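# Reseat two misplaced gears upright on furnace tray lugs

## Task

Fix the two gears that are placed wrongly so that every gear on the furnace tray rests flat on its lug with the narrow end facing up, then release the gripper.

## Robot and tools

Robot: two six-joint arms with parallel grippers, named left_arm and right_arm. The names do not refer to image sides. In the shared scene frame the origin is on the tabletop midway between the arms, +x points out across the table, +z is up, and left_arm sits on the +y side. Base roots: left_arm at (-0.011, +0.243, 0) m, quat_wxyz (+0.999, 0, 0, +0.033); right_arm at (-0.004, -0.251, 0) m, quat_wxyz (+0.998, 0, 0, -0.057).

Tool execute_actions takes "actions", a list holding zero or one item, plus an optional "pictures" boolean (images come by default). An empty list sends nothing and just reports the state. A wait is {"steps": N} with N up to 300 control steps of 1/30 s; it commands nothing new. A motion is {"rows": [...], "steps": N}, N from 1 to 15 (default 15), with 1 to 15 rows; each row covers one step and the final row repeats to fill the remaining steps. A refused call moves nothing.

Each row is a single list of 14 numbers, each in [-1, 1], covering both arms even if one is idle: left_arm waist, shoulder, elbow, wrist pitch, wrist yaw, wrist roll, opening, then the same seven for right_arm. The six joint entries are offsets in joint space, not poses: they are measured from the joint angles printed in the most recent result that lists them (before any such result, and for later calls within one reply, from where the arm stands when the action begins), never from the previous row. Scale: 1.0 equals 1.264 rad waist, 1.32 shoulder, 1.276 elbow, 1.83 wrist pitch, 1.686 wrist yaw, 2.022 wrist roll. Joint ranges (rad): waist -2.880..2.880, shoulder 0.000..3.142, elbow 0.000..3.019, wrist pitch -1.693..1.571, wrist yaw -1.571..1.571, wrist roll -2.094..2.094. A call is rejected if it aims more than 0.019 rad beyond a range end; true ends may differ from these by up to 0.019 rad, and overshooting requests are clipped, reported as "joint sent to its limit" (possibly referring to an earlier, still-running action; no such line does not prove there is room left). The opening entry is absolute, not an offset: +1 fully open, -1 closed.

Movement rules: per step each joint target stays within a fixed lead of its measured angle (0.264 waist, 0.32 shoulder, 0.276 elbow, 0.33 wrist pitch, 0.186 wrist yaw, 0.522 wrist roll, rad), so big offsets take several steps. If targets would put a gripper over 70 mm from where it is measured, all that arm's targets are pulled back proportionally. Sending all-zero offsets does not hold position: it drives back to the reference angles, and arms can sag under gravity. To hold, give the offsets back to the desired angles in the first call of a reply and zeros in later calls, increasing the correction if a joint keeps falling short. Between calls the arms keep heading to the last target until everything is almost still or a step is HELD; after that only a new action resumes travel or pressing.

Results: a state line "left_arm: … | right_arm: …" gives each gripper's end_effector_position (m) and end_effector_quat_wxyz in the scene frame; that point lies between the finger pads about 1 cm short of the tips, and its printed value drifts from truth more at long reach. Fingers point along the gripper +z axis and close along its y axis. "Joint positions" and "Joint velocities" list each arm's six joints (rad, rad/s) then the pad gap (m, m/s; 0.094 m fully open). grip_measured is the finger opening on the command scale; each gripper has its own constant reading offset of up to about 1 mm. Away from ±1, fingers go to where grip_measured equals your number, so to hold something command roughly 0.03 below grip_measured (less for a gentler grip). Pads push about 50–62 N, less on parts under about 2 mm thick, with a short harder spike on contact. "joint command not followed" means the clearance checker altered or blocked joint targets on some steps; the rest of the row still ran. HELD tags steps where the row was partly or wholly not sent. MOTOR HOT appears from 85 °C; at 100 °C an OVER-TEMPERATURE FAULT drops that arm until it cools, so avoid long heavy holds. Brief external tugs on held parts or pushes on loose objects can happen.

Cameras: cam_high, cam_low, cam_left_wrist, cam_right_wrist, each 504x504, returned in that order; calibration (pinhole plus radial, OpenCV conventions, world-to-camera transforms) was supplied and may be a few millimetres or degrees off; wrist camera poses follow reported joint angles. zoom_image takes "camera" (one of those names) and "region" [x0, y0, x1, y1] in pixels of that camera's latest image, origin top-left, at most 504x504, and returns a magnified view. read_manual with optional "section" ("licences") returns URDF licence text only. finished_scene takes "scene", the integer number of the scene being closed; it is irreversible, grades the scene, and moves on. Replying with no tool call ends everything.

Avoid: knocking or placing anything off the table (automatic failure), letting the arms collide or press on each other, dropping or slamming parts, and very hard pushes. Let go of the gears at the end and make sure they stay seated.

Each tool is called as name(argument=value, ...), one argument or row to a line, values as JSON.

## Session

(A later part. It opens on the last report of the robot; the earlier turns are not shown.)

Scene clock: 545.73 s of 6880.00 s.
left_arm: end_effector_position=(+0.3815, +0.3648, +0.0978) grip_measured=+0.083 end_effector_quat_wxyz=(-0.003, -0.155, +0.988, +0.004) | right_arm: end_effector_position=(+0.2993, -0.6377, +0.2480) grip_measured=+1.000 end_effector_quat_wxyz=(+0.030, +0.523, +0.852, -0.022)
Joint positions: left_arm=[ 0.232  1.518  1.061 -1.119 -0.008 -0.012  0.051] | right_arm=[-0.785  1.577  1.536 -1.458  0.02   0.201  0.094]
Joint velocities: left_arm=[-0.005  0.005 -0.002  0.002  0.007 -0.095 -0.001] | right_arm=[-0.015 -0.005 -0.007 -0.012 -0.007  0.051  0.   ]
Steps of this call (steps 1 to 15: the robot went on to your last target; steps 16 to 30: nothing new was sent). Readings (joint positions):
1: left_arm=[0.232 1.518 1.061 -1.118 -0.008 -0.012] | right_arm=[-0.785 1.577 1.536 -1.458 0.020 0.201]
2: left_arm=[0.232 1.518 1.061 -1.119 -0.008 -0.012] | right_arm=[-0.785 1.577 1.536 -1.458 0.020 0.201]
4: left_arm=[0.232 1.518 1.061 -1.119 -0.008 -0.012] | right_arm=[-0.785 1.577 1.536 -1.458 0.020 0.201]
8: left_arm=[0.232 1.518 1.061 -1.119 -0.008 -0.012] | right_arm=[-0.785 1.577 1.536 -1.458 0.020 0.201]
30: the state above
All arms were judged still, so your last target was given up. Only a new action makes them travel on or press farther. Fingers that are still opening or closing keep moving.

execute_actions(
  actions=[
    {"rows":[[0,0.02,-0.04,0.04,0,-0.24,0.5,0,0,0,0,0,0,1],[0,0.035,-0.07,0.07,0,-0.24,0.5,0,0,0,0,0,0,1],[0,0.048,-0.09,0.093,0,-0.24,0.5,0,0,0,0,0,0,1]],"steps":15},
  ],
)

execute_actions(
  actions=[
    {"steps":30},
  ],
)

Scene clock: 555.53 s of 6880.00 s.
left_arm: end_effector_position=(+0.3565, +0.3570, +0.0253) grip_measured=+0.497 end_effector_quat_wxyz=(-0.028, -0.374, +0.927, +0.006) | right_arm: end_effector_position=(+0.2993, -0.6377, +0.2480) grip_measured=+1.000 end_effector_quat_wxyz=(+0.030, +0.523, +0.852, -0.022)
Joint positions: left_arm=[ 0.232  1.595  0.927 -0.96  -0.007 -0.467  0.07 ] | right_arm=[-0.785  1.577  1.536 -1.458  0.02   0.201  0.094]
Joint velocities: left_arm=[ 0.005  0.005  0.007  0.007 -0.095 -0.081 -0.002] | right_arm=[-0.015 -0.015 -0.002  0.012  0.022  0.022  0.   ]
Steps of this call (steps 1 to 90: nothing new was sent; then 6.30 s passed at rest; steps 91 to 105: all 15 steps of this action). Readings (joint positions):
91: left_arm=[0.232 1.518 1.054 -1.107 -0.008 -0.080] | right_arm=[-0.785 1.577 1.536 -1.458 0.020 0.201]
92: left_arm=[0.232 1.518 1.040 -1.075 -0.008 -0.162] | right_arm=[-0.785 1.577 1.536 -1.458 0.020 0.201]
94: left_arm=[0.232 1.529 0.993 -1.000 -0.008 -0.279] | right_arm=[-0.785 1.577 1.536 -1.458 0.020 0.201]
98: left_arm=[0.232 1.583 0.934 -0.968 -0.008 -0.401] | right_arm=[-0.785 1.577 1.536 -1.458 0.020 0.201]
105: the state above
camera_calibration (this result's frames):
cam_left_wrist: T_world_to_cam=[[0.685738, -0.727444, -0.0242645, 0.0153611], [-0.561334, -0.549785, 0.618579, 0.383765], [-0.463322, -0.410563, -0.785348, 0.456291], [0, 0, 0, 1]] pos_world=[0.416296, 0.409499, 0.121331]
cam_right_wrist: T_world_to_cam=[[-0.892121, -0.451409, 0.0187237, -0.0278579], [-0.378985, 0.770263, 0.512899, 0.480909], [-0.245949, 0.450472, -0.858245, 0.695601], [0, 0, 0, 1]] pos_world=[0.328487, -0.69635, 0.35086]

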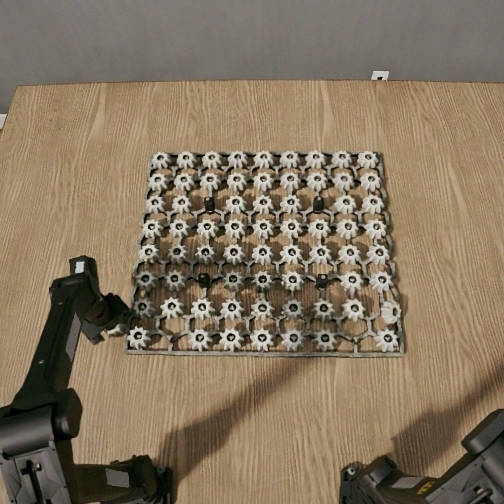

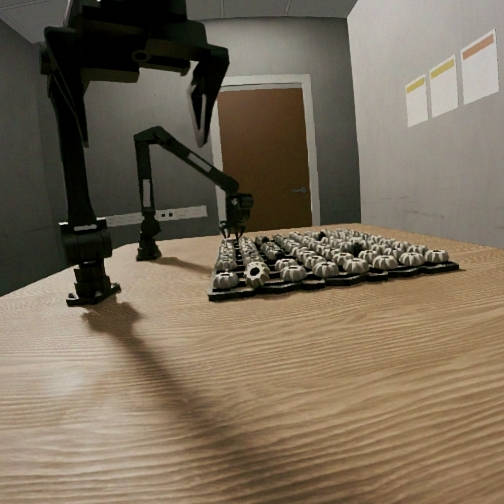

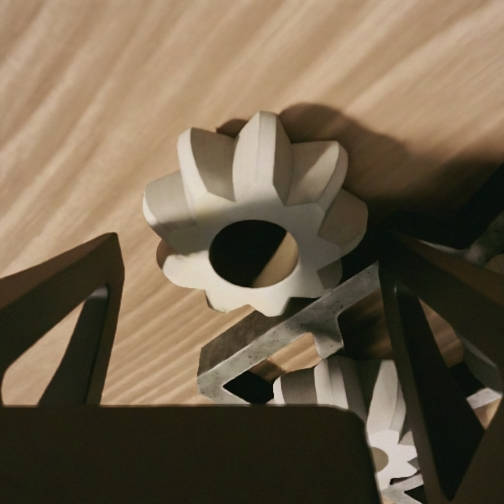

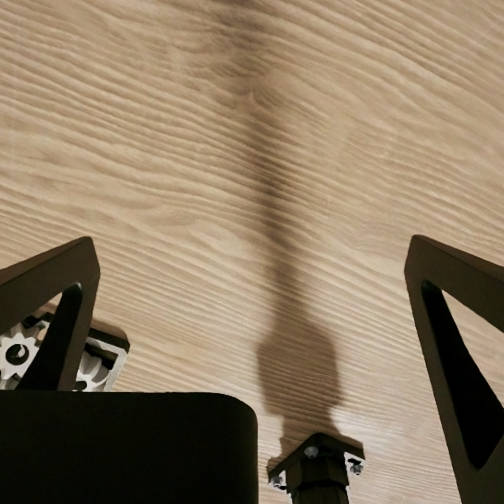

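Scene clock: 556.53 s of 6880.00 s.
left_arm: end_effector_position=(+0.3567, +0.3570, +0.0253) grip_measured=+0.497 end_effector_quat_wxyz=(-0.028, -0.382, +0.924, +0.006) | right_arm: end_effector_position=(+0.2993, -0.6377, +0.2480) grip_measured=+1.000 end_effector_quat_wxyz=(+0.030, +0.523, +0.852, -0.022)
Joint positions: left_arm=[ 0.232  1.595  0.927 -0.959 -0.007 -0.485  0.07 ] | right_arm=[-0.785  1.577  1.536 -1.458  0.02   0.201  0.094]
Joint velocities: left_arm=[-0.005 -0.015 -0.022  0.022 -0.037  0.051 -0.   ] | right_arm=[ 0.005 -0.005  0.002 -0.007 -0.007  0.051  0.   ]
Steps of this call (steps 1 to 30: the robot went on to your last target). Readings (joint positions):
1: left_arm=[0.232 1.595 0.927 -0.959 -0.007 -0.471] | right_arm=[-0.785 1.577 1.536 -1.458 0.020 0.201]
2: left_arm=[0.232 1.595 0.927 -0.959 -0.007 -0.474] | right_arm=[-0.785 1.577 1.536 -1.458 0.020 0.201]
4: left_arm=[0.232 1.595 0.927 -0.959 -0.007 -0.478] | right_arm=[-0.785 1.577 1.536 -1.458 0.020 0.201]
8: left_arm=[0.232 1.595 0.927 -0.959 -0.007 -0.482] | right_arm=[-0.785 1.577 1.536 -1.458 0.020 0.201]
30: the state above
All arms were judged still, so your last target was given up. Only a new action makes them travel on or press farther. Fingers that are still opening or closing keep moving.
camera_calibration (this result's frames):
cam_left_wrist: T_world_to_cam=[[0.69839, -0.715289, -0.0247553, 0.00643924], [-0.551955, -0.560289, 0.617593, 0.384332], [-0.455628, -0.417657, -0.786108, 0.456196], [0, 0, 0, 1]] pos_world=[0.415493, 0.410477, 0.121418]
cam_right_wrist: T_world_to_cam=[[-0.892121, -0.451409, 0.0187237, -0.0278579], [-0.378985, 0.770263, 0.512899, 0.480909], [-0.245949, 0.450472, -0.858245, 0.695601], [0, 0, 0, 1]] pos_world=[0.328487, -0.69635, 0.35086]

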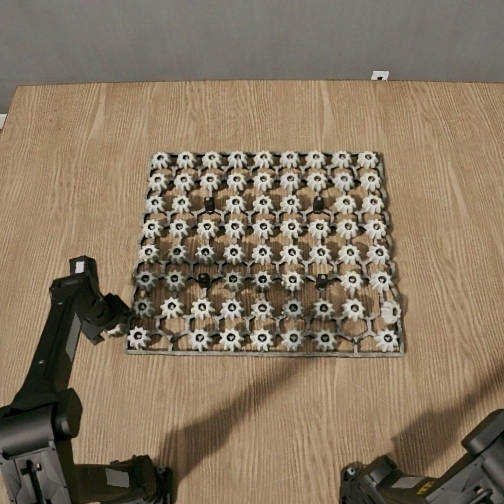

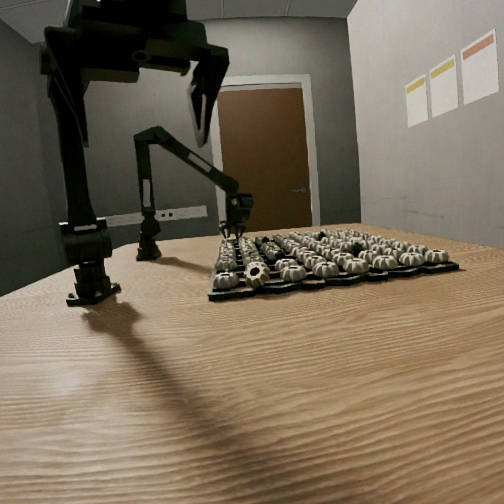

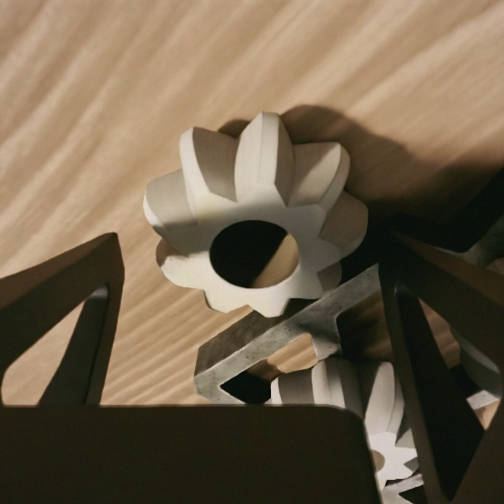

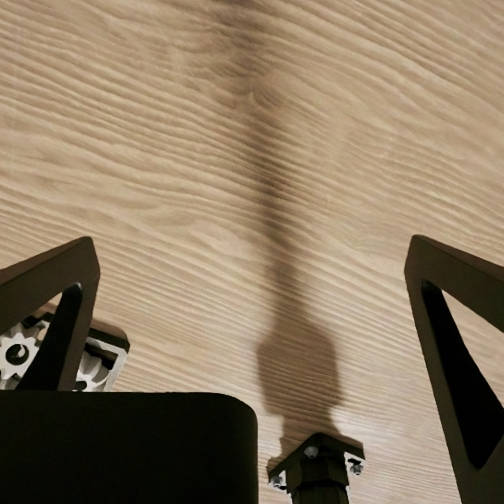

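execute_actions(
  actions=[
    {"rows":[[0.005,0.01,0.035,0,0,0,0.45,0,0,0,0,0,0,1],[0.005,0.015,0.04,0,0,0,0.4,0,0,0,0,0,0,1],[0.005,0.02,0.04,0,0,0,0.36,0,0,0,0,0,0,1],[0.005,0.025,0.04,0,0,0,0.34,0,0,0,0,0,0,1],[0.005,0.032,0.04,0.008,0,0,0.34,0,0,0,0,0,0,1],[0.005,0.038,0.04,0.012,0,0,0.34,0,0,0,0,0,0,1]],"steps":15},
  ],
)

Scene clock: 562.27 s of 6880.00 s.
left_arm: end_effector_position=(+0.3621, +0.3615, +0.0142) grip_measured=+0.343 end_effector_quat_wxyz=(-0.033, -0.384, +0.923, +0.008) | right_arm: end_effector_position=(+0.2993, -0.6377, +0.2480) grip_measured=+1.000 end_effector_quat_wxyz=(+0.030, +0.523, +0.852, -0.022)
Joint positions: left_arm=[ 0.238  1.637  0.943 -0.944 -0.01  -0.485  0.063] | right_arm=[-0.785  1.577  1.536 -1.458  0.02   0.201  0.094]
Joint velocities: left_arm=[ 0.005 -0.005  0.012 -0.002 -0.007 -0.007  0.   ] | right_arm=[-0.005 -0.015 -0.012  0.012 -0.037  0.022  0.   ]
Steps of this call (steps 1 to 90: nothing new was sent; then 2.23 s passed at rest; steps 91 to 105: all 15 steps of this action). Readings (joint positions):
91: left_arm=[0.232 1.596 0.927 -0.959 -0.007 -0.485] | right_arm=[-0.785 1.577 1.536 -1.458 0.020 0.201]
92: left_arm=[0.232 1.597 0.927 -0.959 -0.007 -0.485] | right_arm=[-0.785 1.577 1.536 -1.458 0.020 0.201]
94: left_arm=[0.232 1.601 0.929 -0.959 -0.006 -0.485] | right_arm=[-0.785 1.577 1.536 -1.458 0.020 0.201]
98: left_arm=[0.232 1.616 0.942 -0.952 -0.006 -0.485] | right_arm=[-0.785 1.577 1.536 -1.458 0.020 0.201]
105: the state above
camera_calibration (this result's frames):
cam_left_wrist: T_world_to_cam=[[0.702019, -0.711423, -0.0323474, 0.00297732], [-0.541557, -0.562793, 0.624484, 0.393735], [-0.462477, -0.420881, -0.780368, 0.455438], [0, 0, 0, 1]] pos_world=[0.42177, 0.415395, 0.109624]
cam_right_wrist: T_world_to_cam=[[-0.892121, -0.451409, 0.0187237, -0.0278579], [-0.378985, 0.770263, 0.512899, 0.480909], [-0.245949, 0.450472, -0.858245, 0.695601], [0, 0, 0, 1]] pos_world=[0.328487, -0.69635, 0.35086]

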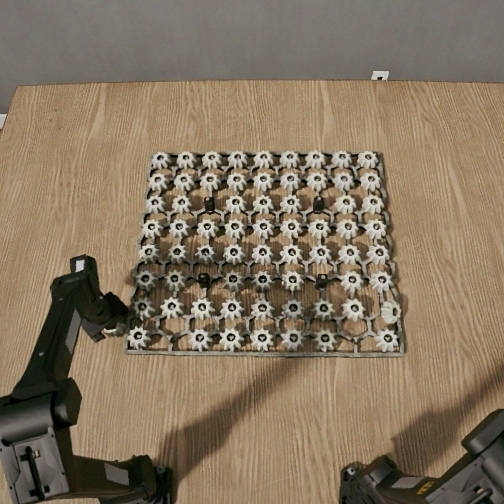

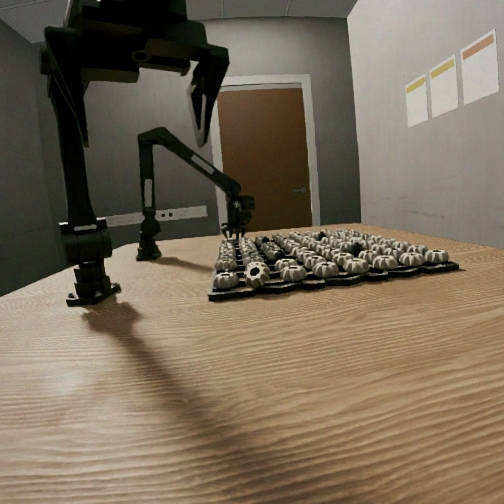

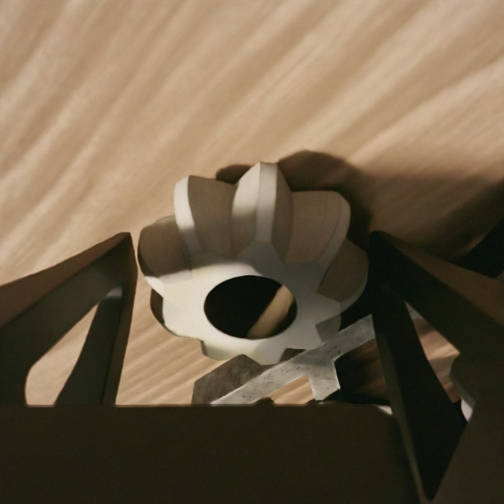

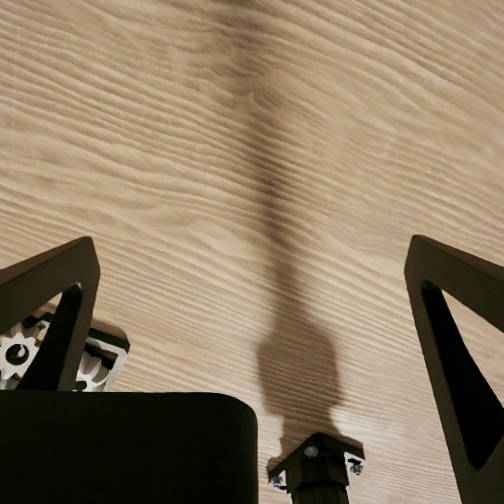

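Good position. Close.

execute_actions(
  actions=[
    {"rows":[[0,0,0.015,0,0,0,0.3,0,0,0,0,0,0,1],[0,0,0.015,0,0,0,0.27,0,0,0,0,0,0,1],[0,0,0.015,0,0,0,0.24,0,0,0,0,0,0,1],[0,0,0.015,0,0,0,0.21,0,0,0,0,0,0,1],[0,0,0.015,0,0,0,0.18,0,0,0,0,0,0,1],[0,0,0.015,0,0,0,0.15,0,0,0,0,0,0,1],[0,0,0.015,0,0,0,0.12,0,0,0,0,0,0,1]],"steps":12},
  ],
)

execute_actions(
  actions=[
    {"rows":[[0,-0.015,0.03,-0.02,0,0,0.12,0,0,0,0,0,0,1],[0,-0.03,0.045,-0.04,0,0,0.12,0,0,0,0,0,0,1],[0,-0.045,0.06,-0.06,0,0,0.12,0,0,0,0,0,0,1],[0,-0.06,0.075,-0.08,0,0,0.12,0,0,0,0,0,0,1],[0,-0.075,0.085,-0.095,0,0,0.12,0,0,0,0,0,0,1],[0,-0.09,0.095,-0.102,0,0,0.12,0,0,0,0,0,0,1]],"steps":15},
  ],
)

Scene clock: 569.73 s of 6880.00 s.
left_arm: end_effector_position=(+0.3621, +0.3615, +0.0142) grip_measured=+0.205 end_effector_quat_wxyz=(-0.033, -0.384, +0.923, +0.008) | right_arm: end_effector_position=(+0.2993, -0.6377, +0.2480) grip_measured=+1.000 end_effector_quat_wxyz=(+0.030, +0.523, +0.852, -0.022)
Joint positions: left_arm=[ 0.238  1.637  0.943 -0.944 -0.01  -0.485  0.057] | right_arm=[-0.785  1.577  1.536 -1.458  0.02   0.201  0.094]
Joint velocities: left_arm=[-0.015  0.005 -0.002 -0.007  0.022 -0.037 -0.   ] | right_arm=[-0.015 -0.005 -0.002 -0.007  0.022 -0.037  0.   ]
Steps of this call (steps 1 to 15: the robot went on to your last target; steps 16 to 90: nothing new was sent; then 4.07 s passed at rest; steps 91 to 102: all 12 steps of this action). Readings (joint positions):
91: left_arm=[0.238 1.637 0.943 -0.944 -0.010 -0.485] | right_arm=[-0.785 1.577 1.536 -1.458 0.020 0.201]
92: left_arm=[0.238 1.637 0.943 -0.944 -0.010 -0.485] | right_arm=[-0.785 1.577 1.536 -1.458 0.020 0.201]
94: left_arm=[0.238 1.637 0.943 -0.944 -0.010 -0.485] | right_arm=[-0.785 1.577 1.536 -1.458 0.020 0.201]
98: left_arm=[0.238 1.637 0.943 -0.944 -0.010 -0.485] | right_arm=[-0.785 1.577 1.536 -1.458 0.020 0.201]
102: the state above
camera_calibration (this result's frames):
cam_left_wrist: T_world_to_cam=[[0.702041, -0.711417, -0.0320089, 0.00290383], [-0.541614, -0.56258, 0.624626, 0.393653], [-0.462377, -0.421177, -0.780268, 0.455489], [0, 0, 0, 1]] pos_world=[0.421777, 0.415368, 0.10961]
cam_right_wrist: T_world_to_cam=[[-0.892121, -0.451409, 0.0187237, -0.0278579], [-0.378985, 0.770263, 0.512899, 0.480909], [-0.245949, 0.450472, -0.858245, 0.695601], [0, 0, 0, 1]] pos_world=[0.328487, -0.69635, 0.35086]

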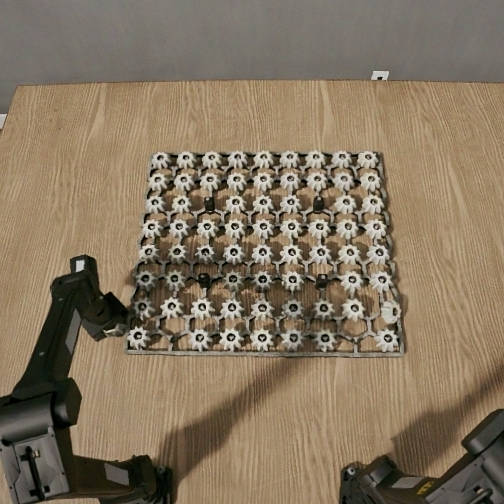

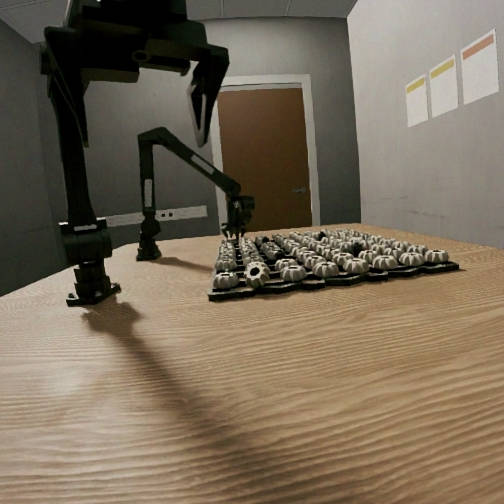

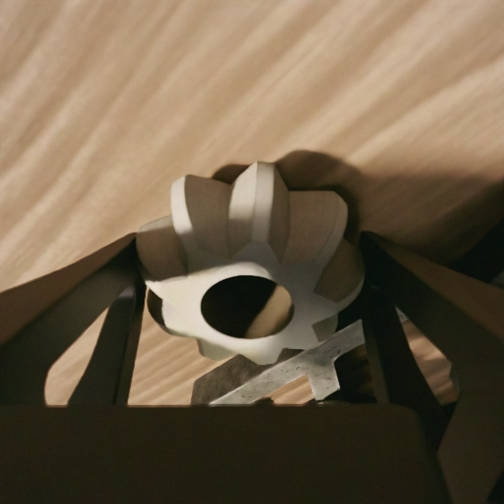

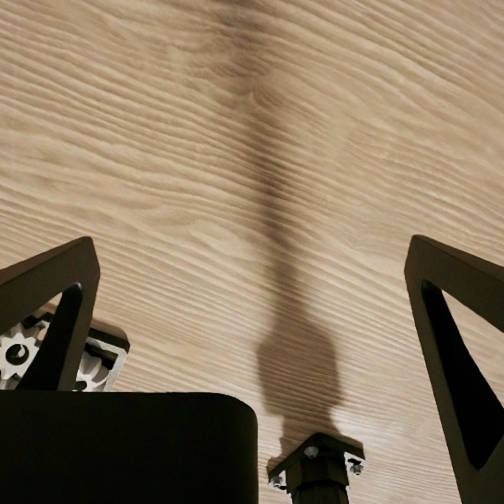

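Scene clock: 570.23 s of 6880.00 s.
left_arm: end_effector_position=(+0.3621, +0.3627, +0.0787) grip_measured=+0.203 end_effector_quat_wxyz=(-0.030, -0.385, +0.922, +0.009) | right_arm: end_effector_position=(+0.2993, -0.6377, +0.2480) grip_measured=+1.000 end_effector_quat_wxyz=(+0.030, +0.523, +0.852, -0.022)
Joint positions: left_arm=[ 0.24   1.53   1.017 -1.119 -0.013 -0.485  0.057] | right_arm=[-0.785  1.577  1.536 -1.458  0.02   0.201  0.094]
Joint velocities: left_arm=[-0.005  0.015  0.027  0.012  0.022 -0.037  0.   ] | right_arm=[-0.005 -0.005 -0.012 -0.007  0.007 -0.037  0.   ]
Steps of this call (steps 1 to 15: all 15 steps of this action). Readings (joint positions):
1: left_arm=[0.238 1.637 0.943 -0.948 -0.010 -0.485] | right_arm=[-0.785 1.577 1.536 -1.458 0.020 0.201]
2: left_arm=[0.238 1.637 0.944 -0.960 -0.010 -0.485] | right_arm=[-0.785 1.577 1.536 -1.458 0.020 0.201]
4: left_arm=[0.239 1.632 0.951 -1.012 -0.014 -0.485] | right_arm=[-0.785 1.577 1.536 -1.458 0.020 0.201]
8: left_arm=[0.240 1.585 0.977 -1.104 -0.013 -0.485] | right_arm=[-0.785 1.577 1.536 -1.458 0.020 0.201]
15: the state above
camera_calibration (this result's frames):
cam_left_wrist: T_world_to_cam=[[0.703121, -0.710337, -0.0322724, 0.00511259], [-0.543857, -0.566462, 0.619145, 0.356709], [-0.458083, -0.417783, -0.784613, 0.503838], [0, 0, 0, 1]] pos_world=[0.421204, 0.416189, 0.174628]
cam_right_wrist: T_world_to_cam=[[-0.892121, -0.451409, 0.0187237, -0.0278579], [-0.378985, 0.770263, 0.512899, 0.480909], [-0.245949, 0.450472, -0.858245, 0.695601], [0, 0, 0, 1]] pos_world=[0.328487, -0.69635, 0.35086]

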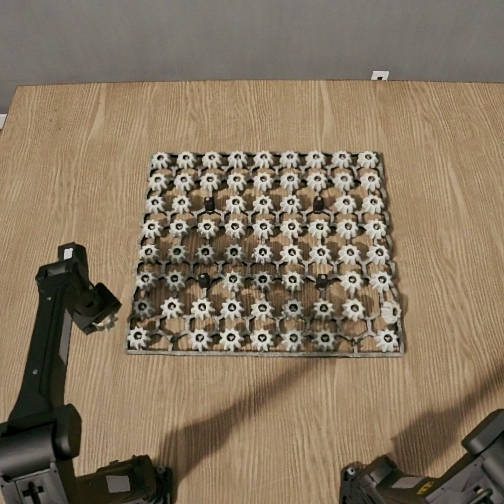

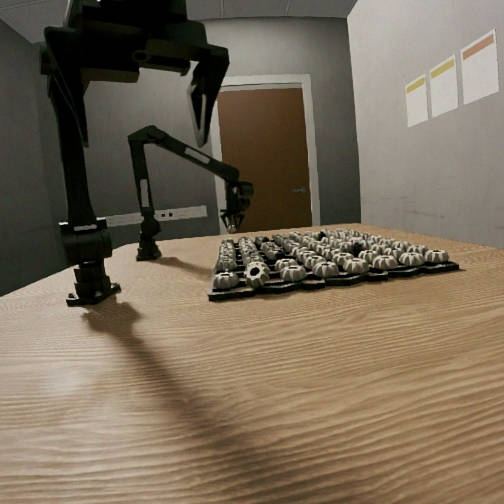

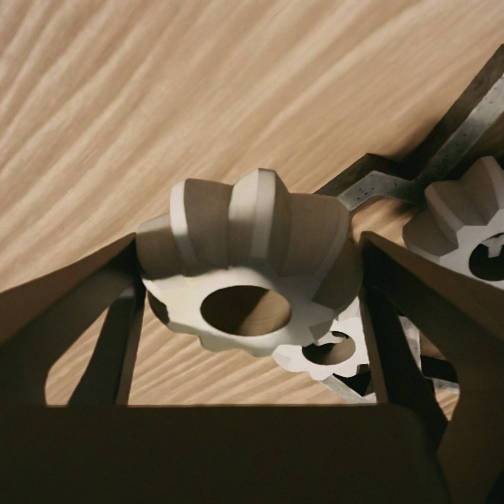

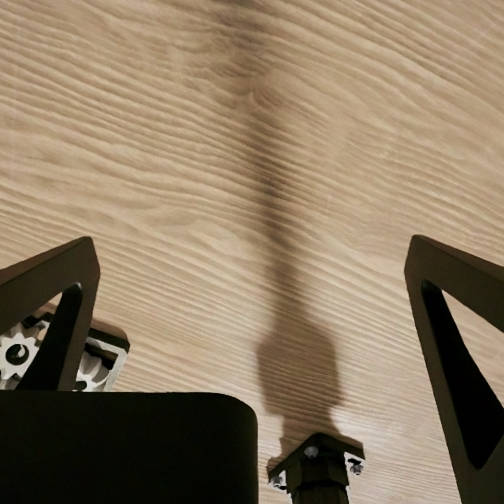

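zoom_image(
  camera="cam_high",
  region=[60,230,260,370],
)

Region (60, 230, 260, 370) of cam_high's 504x504 image, scaled by 2.520, with more detail than that image has; it fills the top 353 rows of this view, and the rest is white.

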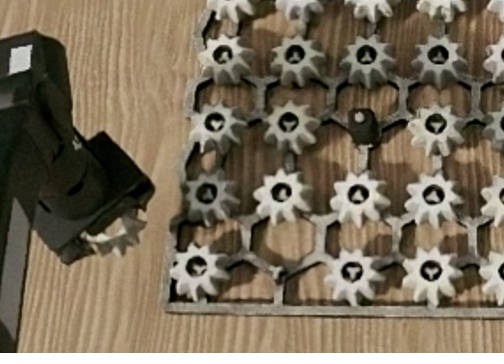

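execute_actions(
  actions=[
    {"rows":[[0,-0.03,0.02,0,0,0,0.14,0,0,0,0,0,0,1],[-0.03,-0.05,0.01,0,0,0,0.14,0,0,0,0,0,0,1],[-0.06,-0.07,0,0,0,0,0.14,0,0,0,0,0,0,1],[-0.09,-0.085,-0.015,0,0,0,0.14,0,0,0,0,0,0,1],[-0.12,-0.1,-0.03,0,0,0,0.14,0,0,0,0,0,0,1],[-0.15,-0.11,-0.045,0,0,0,0.14,0,0,0,0,0,0,1],[-0.18,-0.117,-0.06,0,0,0,0.14,0,0,0,0,0,0,1],[-0.21,-0.12,-0.07,0,0,0,0.14,0,0,0,0,0,0,1],[-0.24,-0.12,-0.075,0,0,0,0.14,0,0,0,0,0,0,1],[-0.27,-0.12,-0.08,0,0,0,0.14,0,0,0,0,0,0,1],[-0.29,-0.12,-0.08,0,0,0,0.14,0,0,0,0,0,0,1],[-0.31,-0.12,-0.08,0,0,0,0.14,0,0,0,0,0,0,1]],"steps":15},
  ],
)

execute_actions(
  actions=[
    {"steps":30},
  ],
)

Scene clock: 581.17 s of 6880.00 s.
left_arm: end_effector_position=(+0.3363, +0.2038, +0.0934) grip_measured=+0.204 end_effector_quat_wxyz=(-0.012, -0.184, +0.983, +0.007) | right_arm: end_effector_position=(+0.2993, -0.6377, +0.2480) grip_measured=+1.000 end_effector_quat_wxyz=(+0.030, +0.523, +0.852, -0.022)
Joint positions: left_arm=[-0.18   1.381  0.902 -1.119 -0.006 -0.485  0.057] | right_arm=[-0.785  1.577  1.536 -1.458  0.02   0.201  0.094]
Joint velocities: left_arm=[-0.19  -0.005 -0.056 -0.017  0.037  0.007 -0.   ] | right_arm=[-0.015 -0.015  0.007 -0.017 -0.037 -0.007  0.   ]
Steps of this call (steps 1 to 15: the robot went on to your last target; steps 16 to 90: nothing new was sent; then 7.43 s passed at rest; steps 91 to 105: all 15 steps of this action). Readings (joint positions):
91: left_arm=[0.240 1.530 1.017 -1.122 -0.013 -0.485] | right_arm=[-0.785 1.577 1.536 -1.458 0.020 0.201]
92: left_arm=[0.237 1.528 1.017 -1.122 -0.013 -0.485] | right_arm=[-0.785 1.577 1.536 -1.458 0.020 0.201]
94: left_arm=[0.217 1.512 1.008 -1.121 -0.017 -0.485] | right_arm=[-0.785 1.577 1.536 -1.458 0.020 0.201]
98: left_arm=[0.073 1.427 0.950 -1.119 -0.018 -0.485] | right_arm=[-0.785 1.577 1.536 -1.458 0.020 0.201]
105: the state above
camera_calibration (this result's frames):
cam_left_wrist: T_world_to_cam=[[0.35336, -0.935428, -0.0104941, 0.0723188], [-0.747765, -0.289175, 0.597683, 0.25764], [-0.562124, -0.20335, -0.801664, 0.430072], [0, 0, 0, 1]] pos_world=[0.408854, 0.229607, 0.191545]
cam_right_wrist: T_world_to_cam=[[-0.892121, -0.451409, 0.0187237, -0.0278579], [-0.378985, 0.770263, 0.512899, 0.480909], [-0.245949, 0.450472, -0.858245, 0.695601], [0, 0, 0, 1]] pos_world=[0.328487, -0.69635, 0.35086]

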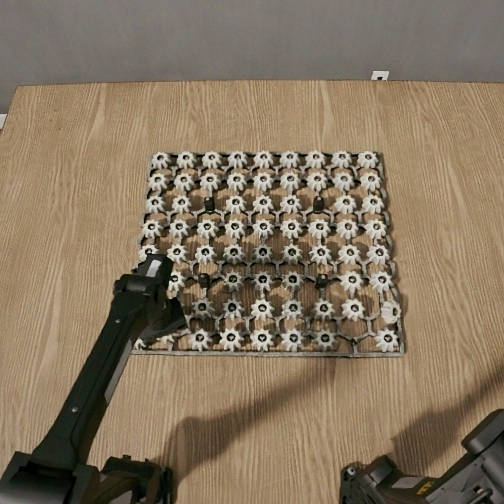

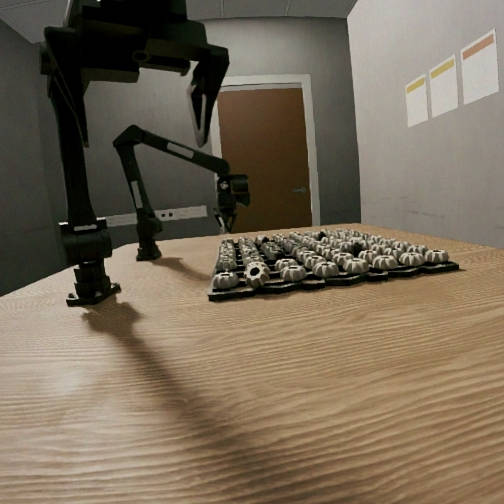

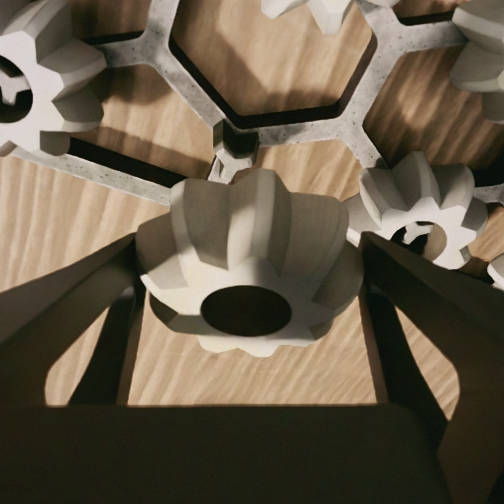

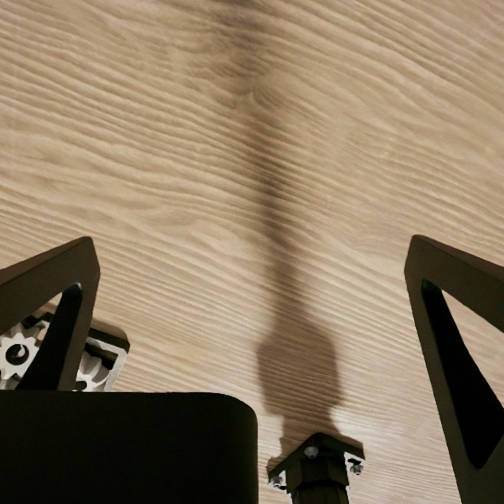

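Scene clock: 582.17 s of 6880.00 s.
left_arm: end_effector_position=(+0.3363, +0.2136, +0.0926) grip_measured=+0.204 end_effector_quat_wxyz=(-0.013, -0.197, +0.980, +0.009) | right_arm: end_effector_position=(+0.2993, -0.6377, +0.2480) grip_measured=+1.000 end_effector_quat_wxyz=(+0.030, +0.523, +0.852, -0.022)
Joint positions: left_arm=[-0.155  1.381  0.9   -1.119 -0.011 -0.485  0.057] | right_arm=[-0.785  1.577  1.536 -1.458  0.02   0.201  0.094]
Joint velocities: left_arm=[-0.015 -0.015 -0.017  0.007  0.007  0.007 -0.   ] | right_arm=[ 0.005 -0.005 -0.007 -0.002 -0.037 -0.007  0.   ]
Steps of this call (steps 1 to 30: the robot went on to your last target). Readings (joint positions):
1: left_arm=[-0.182 1.381 0.901 -1.119 -0.006 -0.485] | right_arm=[-0.785 1.577 1.536 -1.458 0.020 0.201]
2: left_arm=[-0.179 1.381 0.900 -1.119 -0.007 -0.485] | right_arm=[-0.785 1.577 1.536 -1.458 0.020 0.201]
4: left_arm=[-0.168 1.381 0.900 -1.119 -0.009 -0.485] | right_arm=[-0.785 1.577 1.536 -1.458 0.020 0.201]
8: left_arm=[-0.155 1.381 0.900 -1.119 -0.011 -0.485] | right_arm=[-0.785 1.577 1.536 -1.458 0.020 0.201]
30: the state above
All arms were judged still, so your last target was given up. Only a new action makes them travel on or press farther. Fingers that are still opening or closing keep moving.
camera_calibration (this result's frames):
cam_left_wrist: T_world_to_cam=[[0.377005, -0.92608, -0.0156097, 0.0719657], [-0.739049, -0.310938, 0.597599, 0.262627], [-0.558277, -0.213761, -0.801644, 0.432375], [0, 0, 0, 1]] pos_world=[0.408347, 0.240732, 0.190788]
cam_right_wrist: T_world_to_cam=[[-0.892121, -0.451409, 0.0187237, -0.0278579], [-0.378985, 0.770263, 0.512899, 0.480909], [-0.245949, 0.450472, -0.858245, 0.695601], [0, 0, 0, 1]] pos_world=[0.328487, -0.69635, 0.35086]

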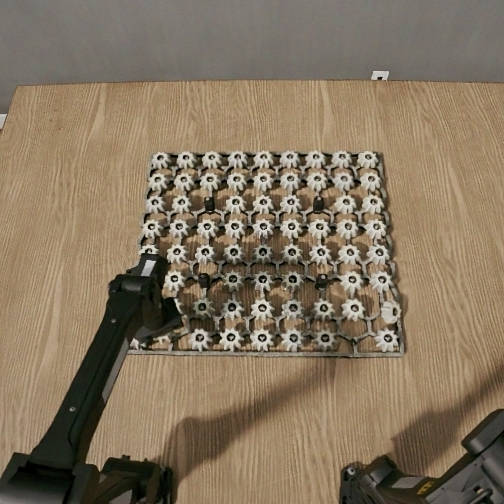

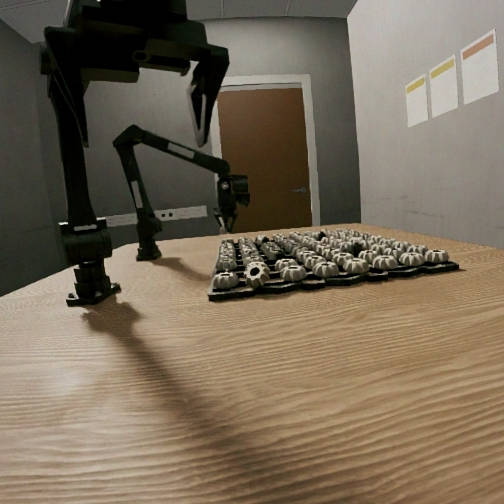

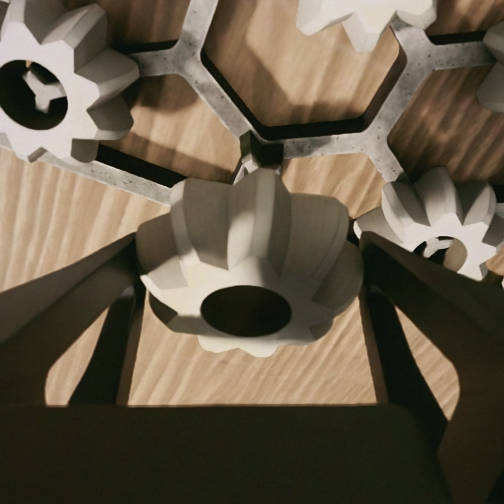

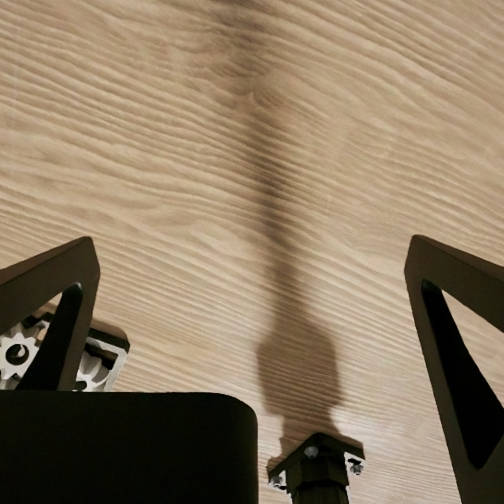

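execute_actions(
  actions=[
    {"rows":[[-0.012,0.012,-0.01,0.02,0,0,0.14,0,0,0,0,0,0,1],[-0.012,0.024,-0.02,0.04,0,0,0.14,0,0,0,0,0,0,1],[-0.012,0.034,-0.03,0.06,0,0,0.14,0,0,0,0,0,0,1],[-0.012,0.044,-0.04,0.075,0,0,0.14,0,0,0,0,0,0,1]],"steps":15},
  ],
)

Scene clock: 592.47 s of 6880.00 s.
left_arm: end_effector_position=(+0.3308, +0.2105, +0.0439) grip_measured=+0.201 end_effector_quat_wxyz=(-0.023, -0.192, +0.981, +0.012) | right_arm: end_effector_position=(+0.2993, -0.6377, +0.2480) grip_measured=+1.000 end_effector_quat_wxyz=(+0.030, +0.523, +0.852, -0.022)
Joint positions: left_arm=[-0.164  1.458  0.829 -0.991 -0.009 -0.485  0.056] | right_arm=[-0.785  1.577  1.536 -1.458  0.02   0.201  0.094]
Joint velocities: left_arm=[-0.024  0.005  0.022  0.007  0.051  0.022  0.   ] | right_arm=[-0.005 -0.024 -0.002 -0.022  0.051 -0.066  0.   ]
Steps of this call (steps 1 to 90: nothing new was sent; then 6.80 s passed at rest; steps 91 to 105: all 15 steps of this action). Readings (joint positions):
91: left_arm=[-0.155 1.382 0.897 -1.115 -0.011 -0.485] | right_arm=[-0.785 1.577 1.536 -1.458 0.020 0.201]
92: left_arm=[-0.156 1.384 0.891 -1.100 -0.011 -0.485] | right_arm=[-0.785 1.577 1.536 -1.458 0.020 0.201]
94: left_arm=[-0.160 1.396 0.870 -1.048 -0.011 -0.485] | right_arm=[-0.785 1.577 1.536 -1.458 0.020 0.201]
98: left_arm=[-0.164 1.446 0.837 -0.997 -0.011 -0.485] | right_arm=[-0.785 1.577 1.536 -1.458 0.020 0.201]
105: the state above
camera_calibration (this result's frames):
cam_left_wrist: T_world_to_cam=[[0.367816, -0.929602, -0.0234885, 0.0745699], [-0.729698, -0.304194, 0.612378, 0.281551], [-0.576413, -0.208103, -0.790216, 0.393908], [0, 0, 0, 1]] pos_world=[0.405073, 0.23694, 0.140608]
cam_right_wrist: T_world_to_cam=[[-0.892121, -0.451409, 0.0187237, -0.0278579], [-0.378985, 0.770263, 0.512899, 0.480909], [-0.245949, 0.450472, -0.858245, 0.695601], [0, 0, 0, 1]] pos_world=[0.328487, -0.69635, 0.35086]

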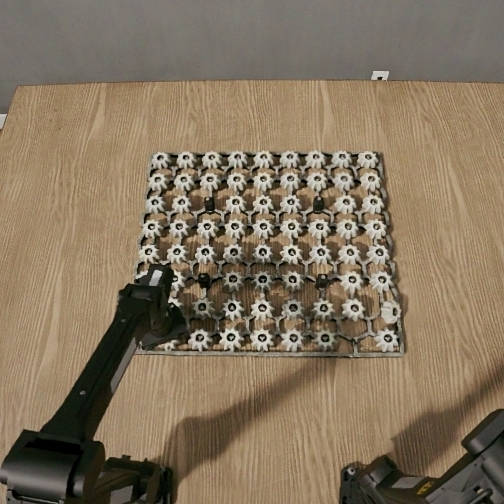

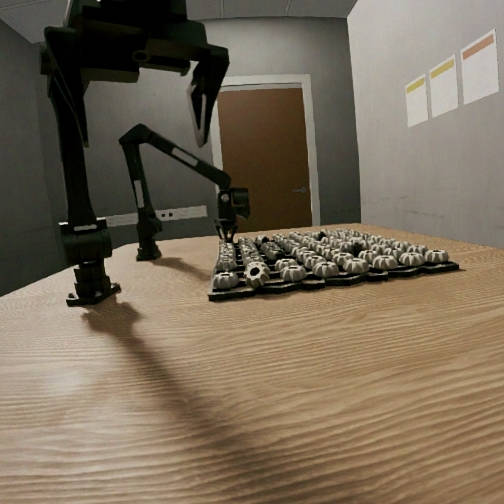

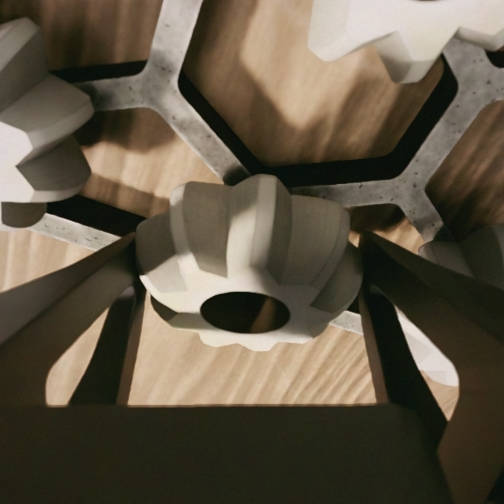

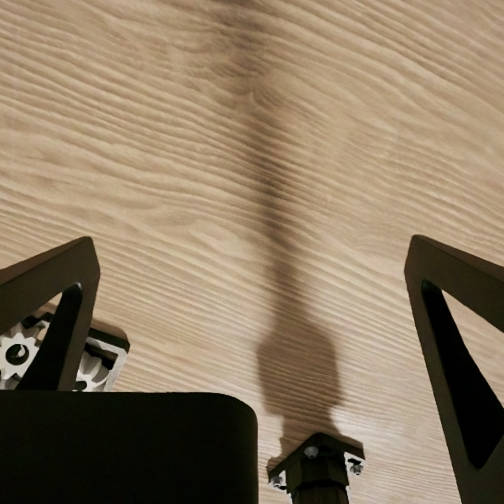

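execute_actions(
  actions=[
    {"rows":[[0,0,0.02,0.012,0,0,0.14,0,0,0,0,0,0,1],[0,0,0.02,0.022,0,0,0.14,0,0,0,0,0,0,1],[0,0,0.02,0.032,0,0,0.14,0,0,0,0,0,0,1]],"steps":15},
  ],
)

Scene clock: 597.70 s of 6880.00 s.
left_arm: end_effector_position=(+0.3368, +0.2099, +0.0424) grip_measured=+0.196 end_effector_quat_wxyz=(-0.012, -0.192, +0.981, +0.008) | right_arm: end_effector_position=(+0.2993, -0.6377, +0.2480) grip_measured=+1.000 end_effector_quat_wxyz=(+0.030, +0.523, +0.852, -0.022)
Joint positions: left_arm=[-0.164  1.462  0.829 -0.965 -0.009 -0.485  0.056] | right_arm=[-0.785  1.577  1.536 -1.458  0.02   0.201  0.094]
Joint velocities: left_arm=[-0.015  0.015 -0.012 -0.012 -0.037  0.066 -0.001] | right_arm=[ 0.005  0.005  0.002 -0.017  0.022  0.022  0.   ]
Steps of this call (steps 1 to 15: the robot went on to your last target; steps 16 to 90: nothing new was sent; then 1.73 s passed at rest; steps 91 to 105: all 15 steps of this action). Readings (joint positions):
91: left_arm=[-0.164 1.458 0.829 -0.989 -0.009 -0.485] | right_arm=[-0.785 1.577 1.536 -1.458 0.020 0.201]
92: left_arm=[-0.164 1.458 0.829 -0.983 -0.009 -0.485] | right_arm=[-0.785 1.577 1.536 -1.458 0.020 0.201]
94: left_arm=[-0.164 1.459 0.829 -0.969 -0.009 -0.485] | right_arm=[-0.785 1.577 1.536 -1.458 0.020 0.201]
98: left_arm=[-0.164 1.462 0.829 -0.965 -0.009 -0.485] | right_arm=[-0.785 1.577 1.536 -1.458 0.020 0.201]
105: the state above
camera_calibration (this result's frames):
cam_left_wrist: T_world_to_cam=[[0.368222, -0.929641, -0.0133816, 0.0712199], [-0.743012, -0.302891, 0.596816, 0.291543], [-0.558878, -0.209818, -0.802266, 0.391039], [0, 0, 0, 1]] pos_world=[0.408938, 0.236562, 0.140673]
cam_right_wrist: T_world_to_cam=[[-0.892121, -0.451409, 0.0187237, -0.0278579], [-0.378985, 0.770263, 0.512899, 0.480909], [-0.245949, 0.450472, -0.858245, 0.695601], [0, 0, 0, 1]] pos_world=[0.328487, -0.69635, 0.35086]

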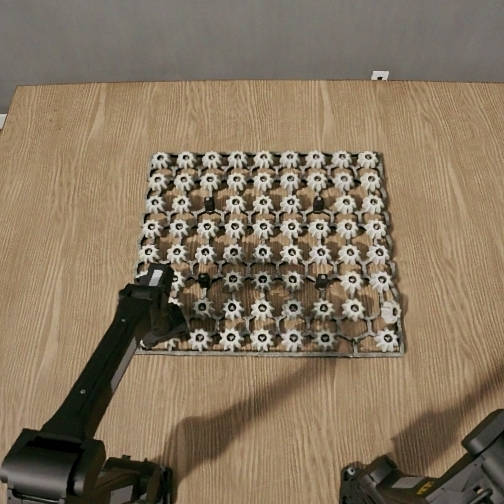

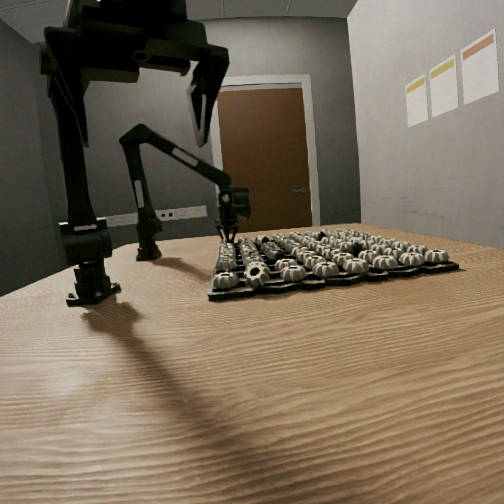

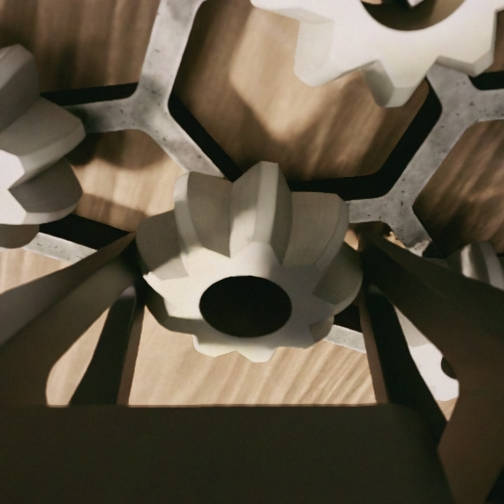

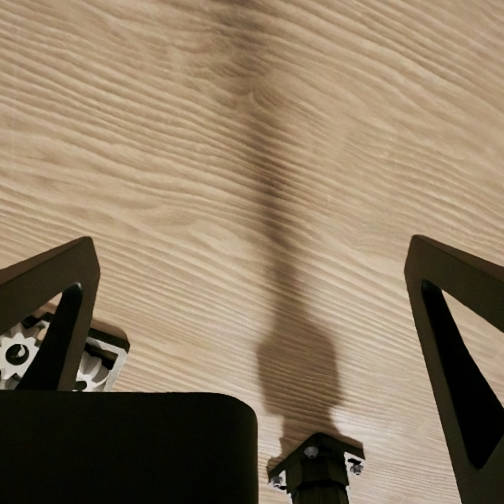

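execute_actions(
  actions=[
    {"rows":[[0,0,0.04,0,0,0,0.14,0,0,0,0,0,0,1],[0,0,0.05,0,0,0,0.14,0,0,0,0,0,0,1],[0,0,0.055,-0.01,0,0,0.14,0,0,0,0,0,0,1],[0,0,0.055,-0.01,0,0,0.14,0,0,0,0,0,0,1],[0,0,0.055,-0.01,0,0,0.14,0,0,0,0,0,0,1],[0,0,0.055,-0.01,0,0,0.14,0,0,0,0,0,0,1],[0,0,0.055,-0.01,0,0,0.14,0,0,0,0,0,0,1],[0,0,0.055,-0.01,0,0,0.14,0,0,0,0,0,0,1],[0,0.012,0.055,-0.01,0,0,0.14,0,0,0,0,0,0,1],[0,0.018,0.055,-0.01,0,0,0.14,0,0,0,0,0,0,1],[0,0.024,0.055,-0.01,0,0,0.14,0,0,0,0,0,0,1]],"steps":15},
  ],
)

Scene clock: 603.40 s of 6880.00 s.
left_arm: end_effector_position=(+0.3341, +0.2102, +0.0340) grip_measured=+0.196 end_effector_quat_wxyz=(-0.030, -0.192, +0.981, +0.014) | right_arm: end_effector_position=(+0.2993, -0.6377, +0.2480) grip_measured=+1.000 end_effector_quat_wxyz=(+0.030, +0.523, +0.852, -0.022)
Joint positions: left_arm=[-0.164  1.495  0.836 -0.978 -0.009 -0.485  0.056] | right_arm=[-0.785  1.577  1.536 -1.458  0.02   0.201  0.094]
Joint velocities: left_arm=[-0.005  0.132 -0.012  0.007 -0.022 -0.066 -0.001] | right_arm=[-0.015 -0.005  0.002  0.007 -0.125 -0.066  0.   ]
Steps of this call (steps 1 to 15: the robot went on to your last target; steps 16 to 90: nothing new was sent; then 2.20 s passed at rest; steps 91 to 105: all 15 steps of this action). Readings (joint positions):
91: left_arm=[-0.164 1.462 0.829 -0.966 -0.009 -0.485] | right_arm=[-0.785 1.577 1.536 -1.458 0.020 0.201]
92: left_arm=[-0.164 1.462 0.829 -0.967 -0.009 -0.485] | right_arm=[-0.785 1.577 1.536 -1.458 0.020 0.201]
94: left_arm=[-0.164 1.463 0.830 -0.972 -0.009 -0.485] | right_arm=[-0.785 1.577 1.536 -1.458 0.020 0.201]
98: left_arm=[-0.164 1.463 0.832 -0.975 -0.009 -0.485] | right_arm=[-0.785 1.577 1.536 -1.458 0.020 0.201]
105: the state above
camera_calibration (this result's frames):
cam_left_wrist: T_world_to_cam=[[0.367383, -0.929559, -0.0308005, 0.0731843], [-0.719845, -0.305157, 0.62346, 0.286501], [-0.588942, -0.206877, -0.781248, 0.391561], [0, 0, 0, 1]] pos_world=[0.409956, 0.236462, 0.129539]
cam_right_wrist: T_world_to_cam=[[-0.892121, -0.451409, 0.0187237, -0.0278579], [-0.378985, 0.770263, 0.512899, 0.480909], [-0.245949, 0.450472, -0.858245, 0.695601], [0, 0, 0, 1]] pos_world=[0.328487, -0.69635, 0.35086]

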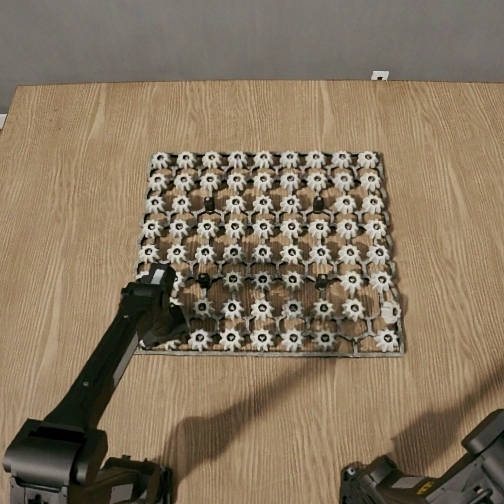

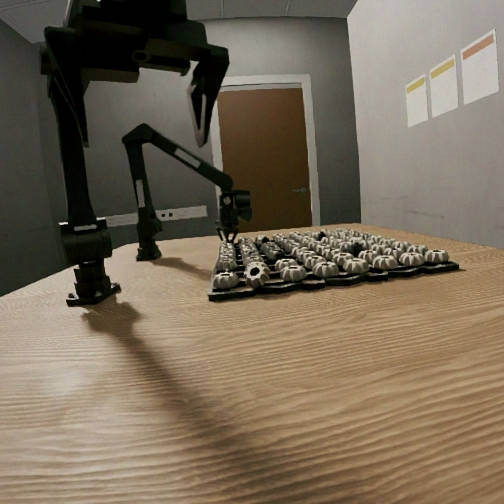

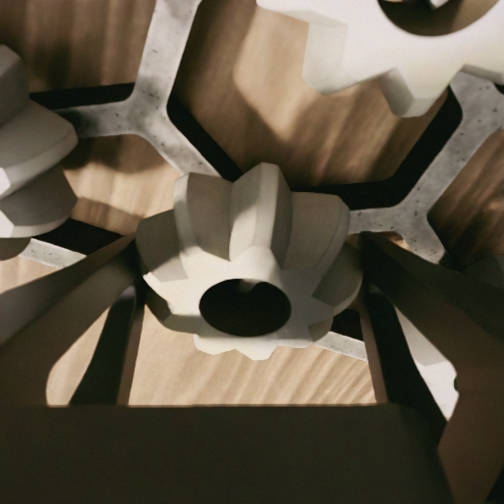

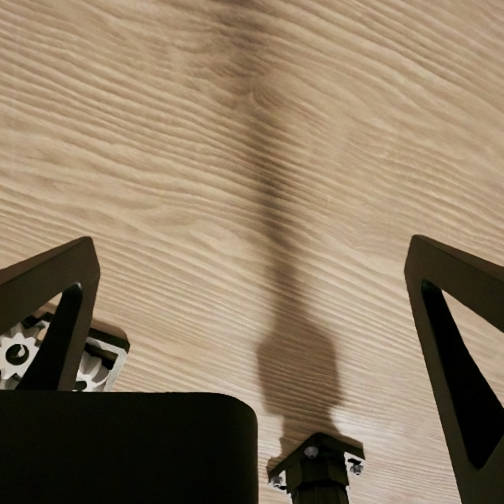

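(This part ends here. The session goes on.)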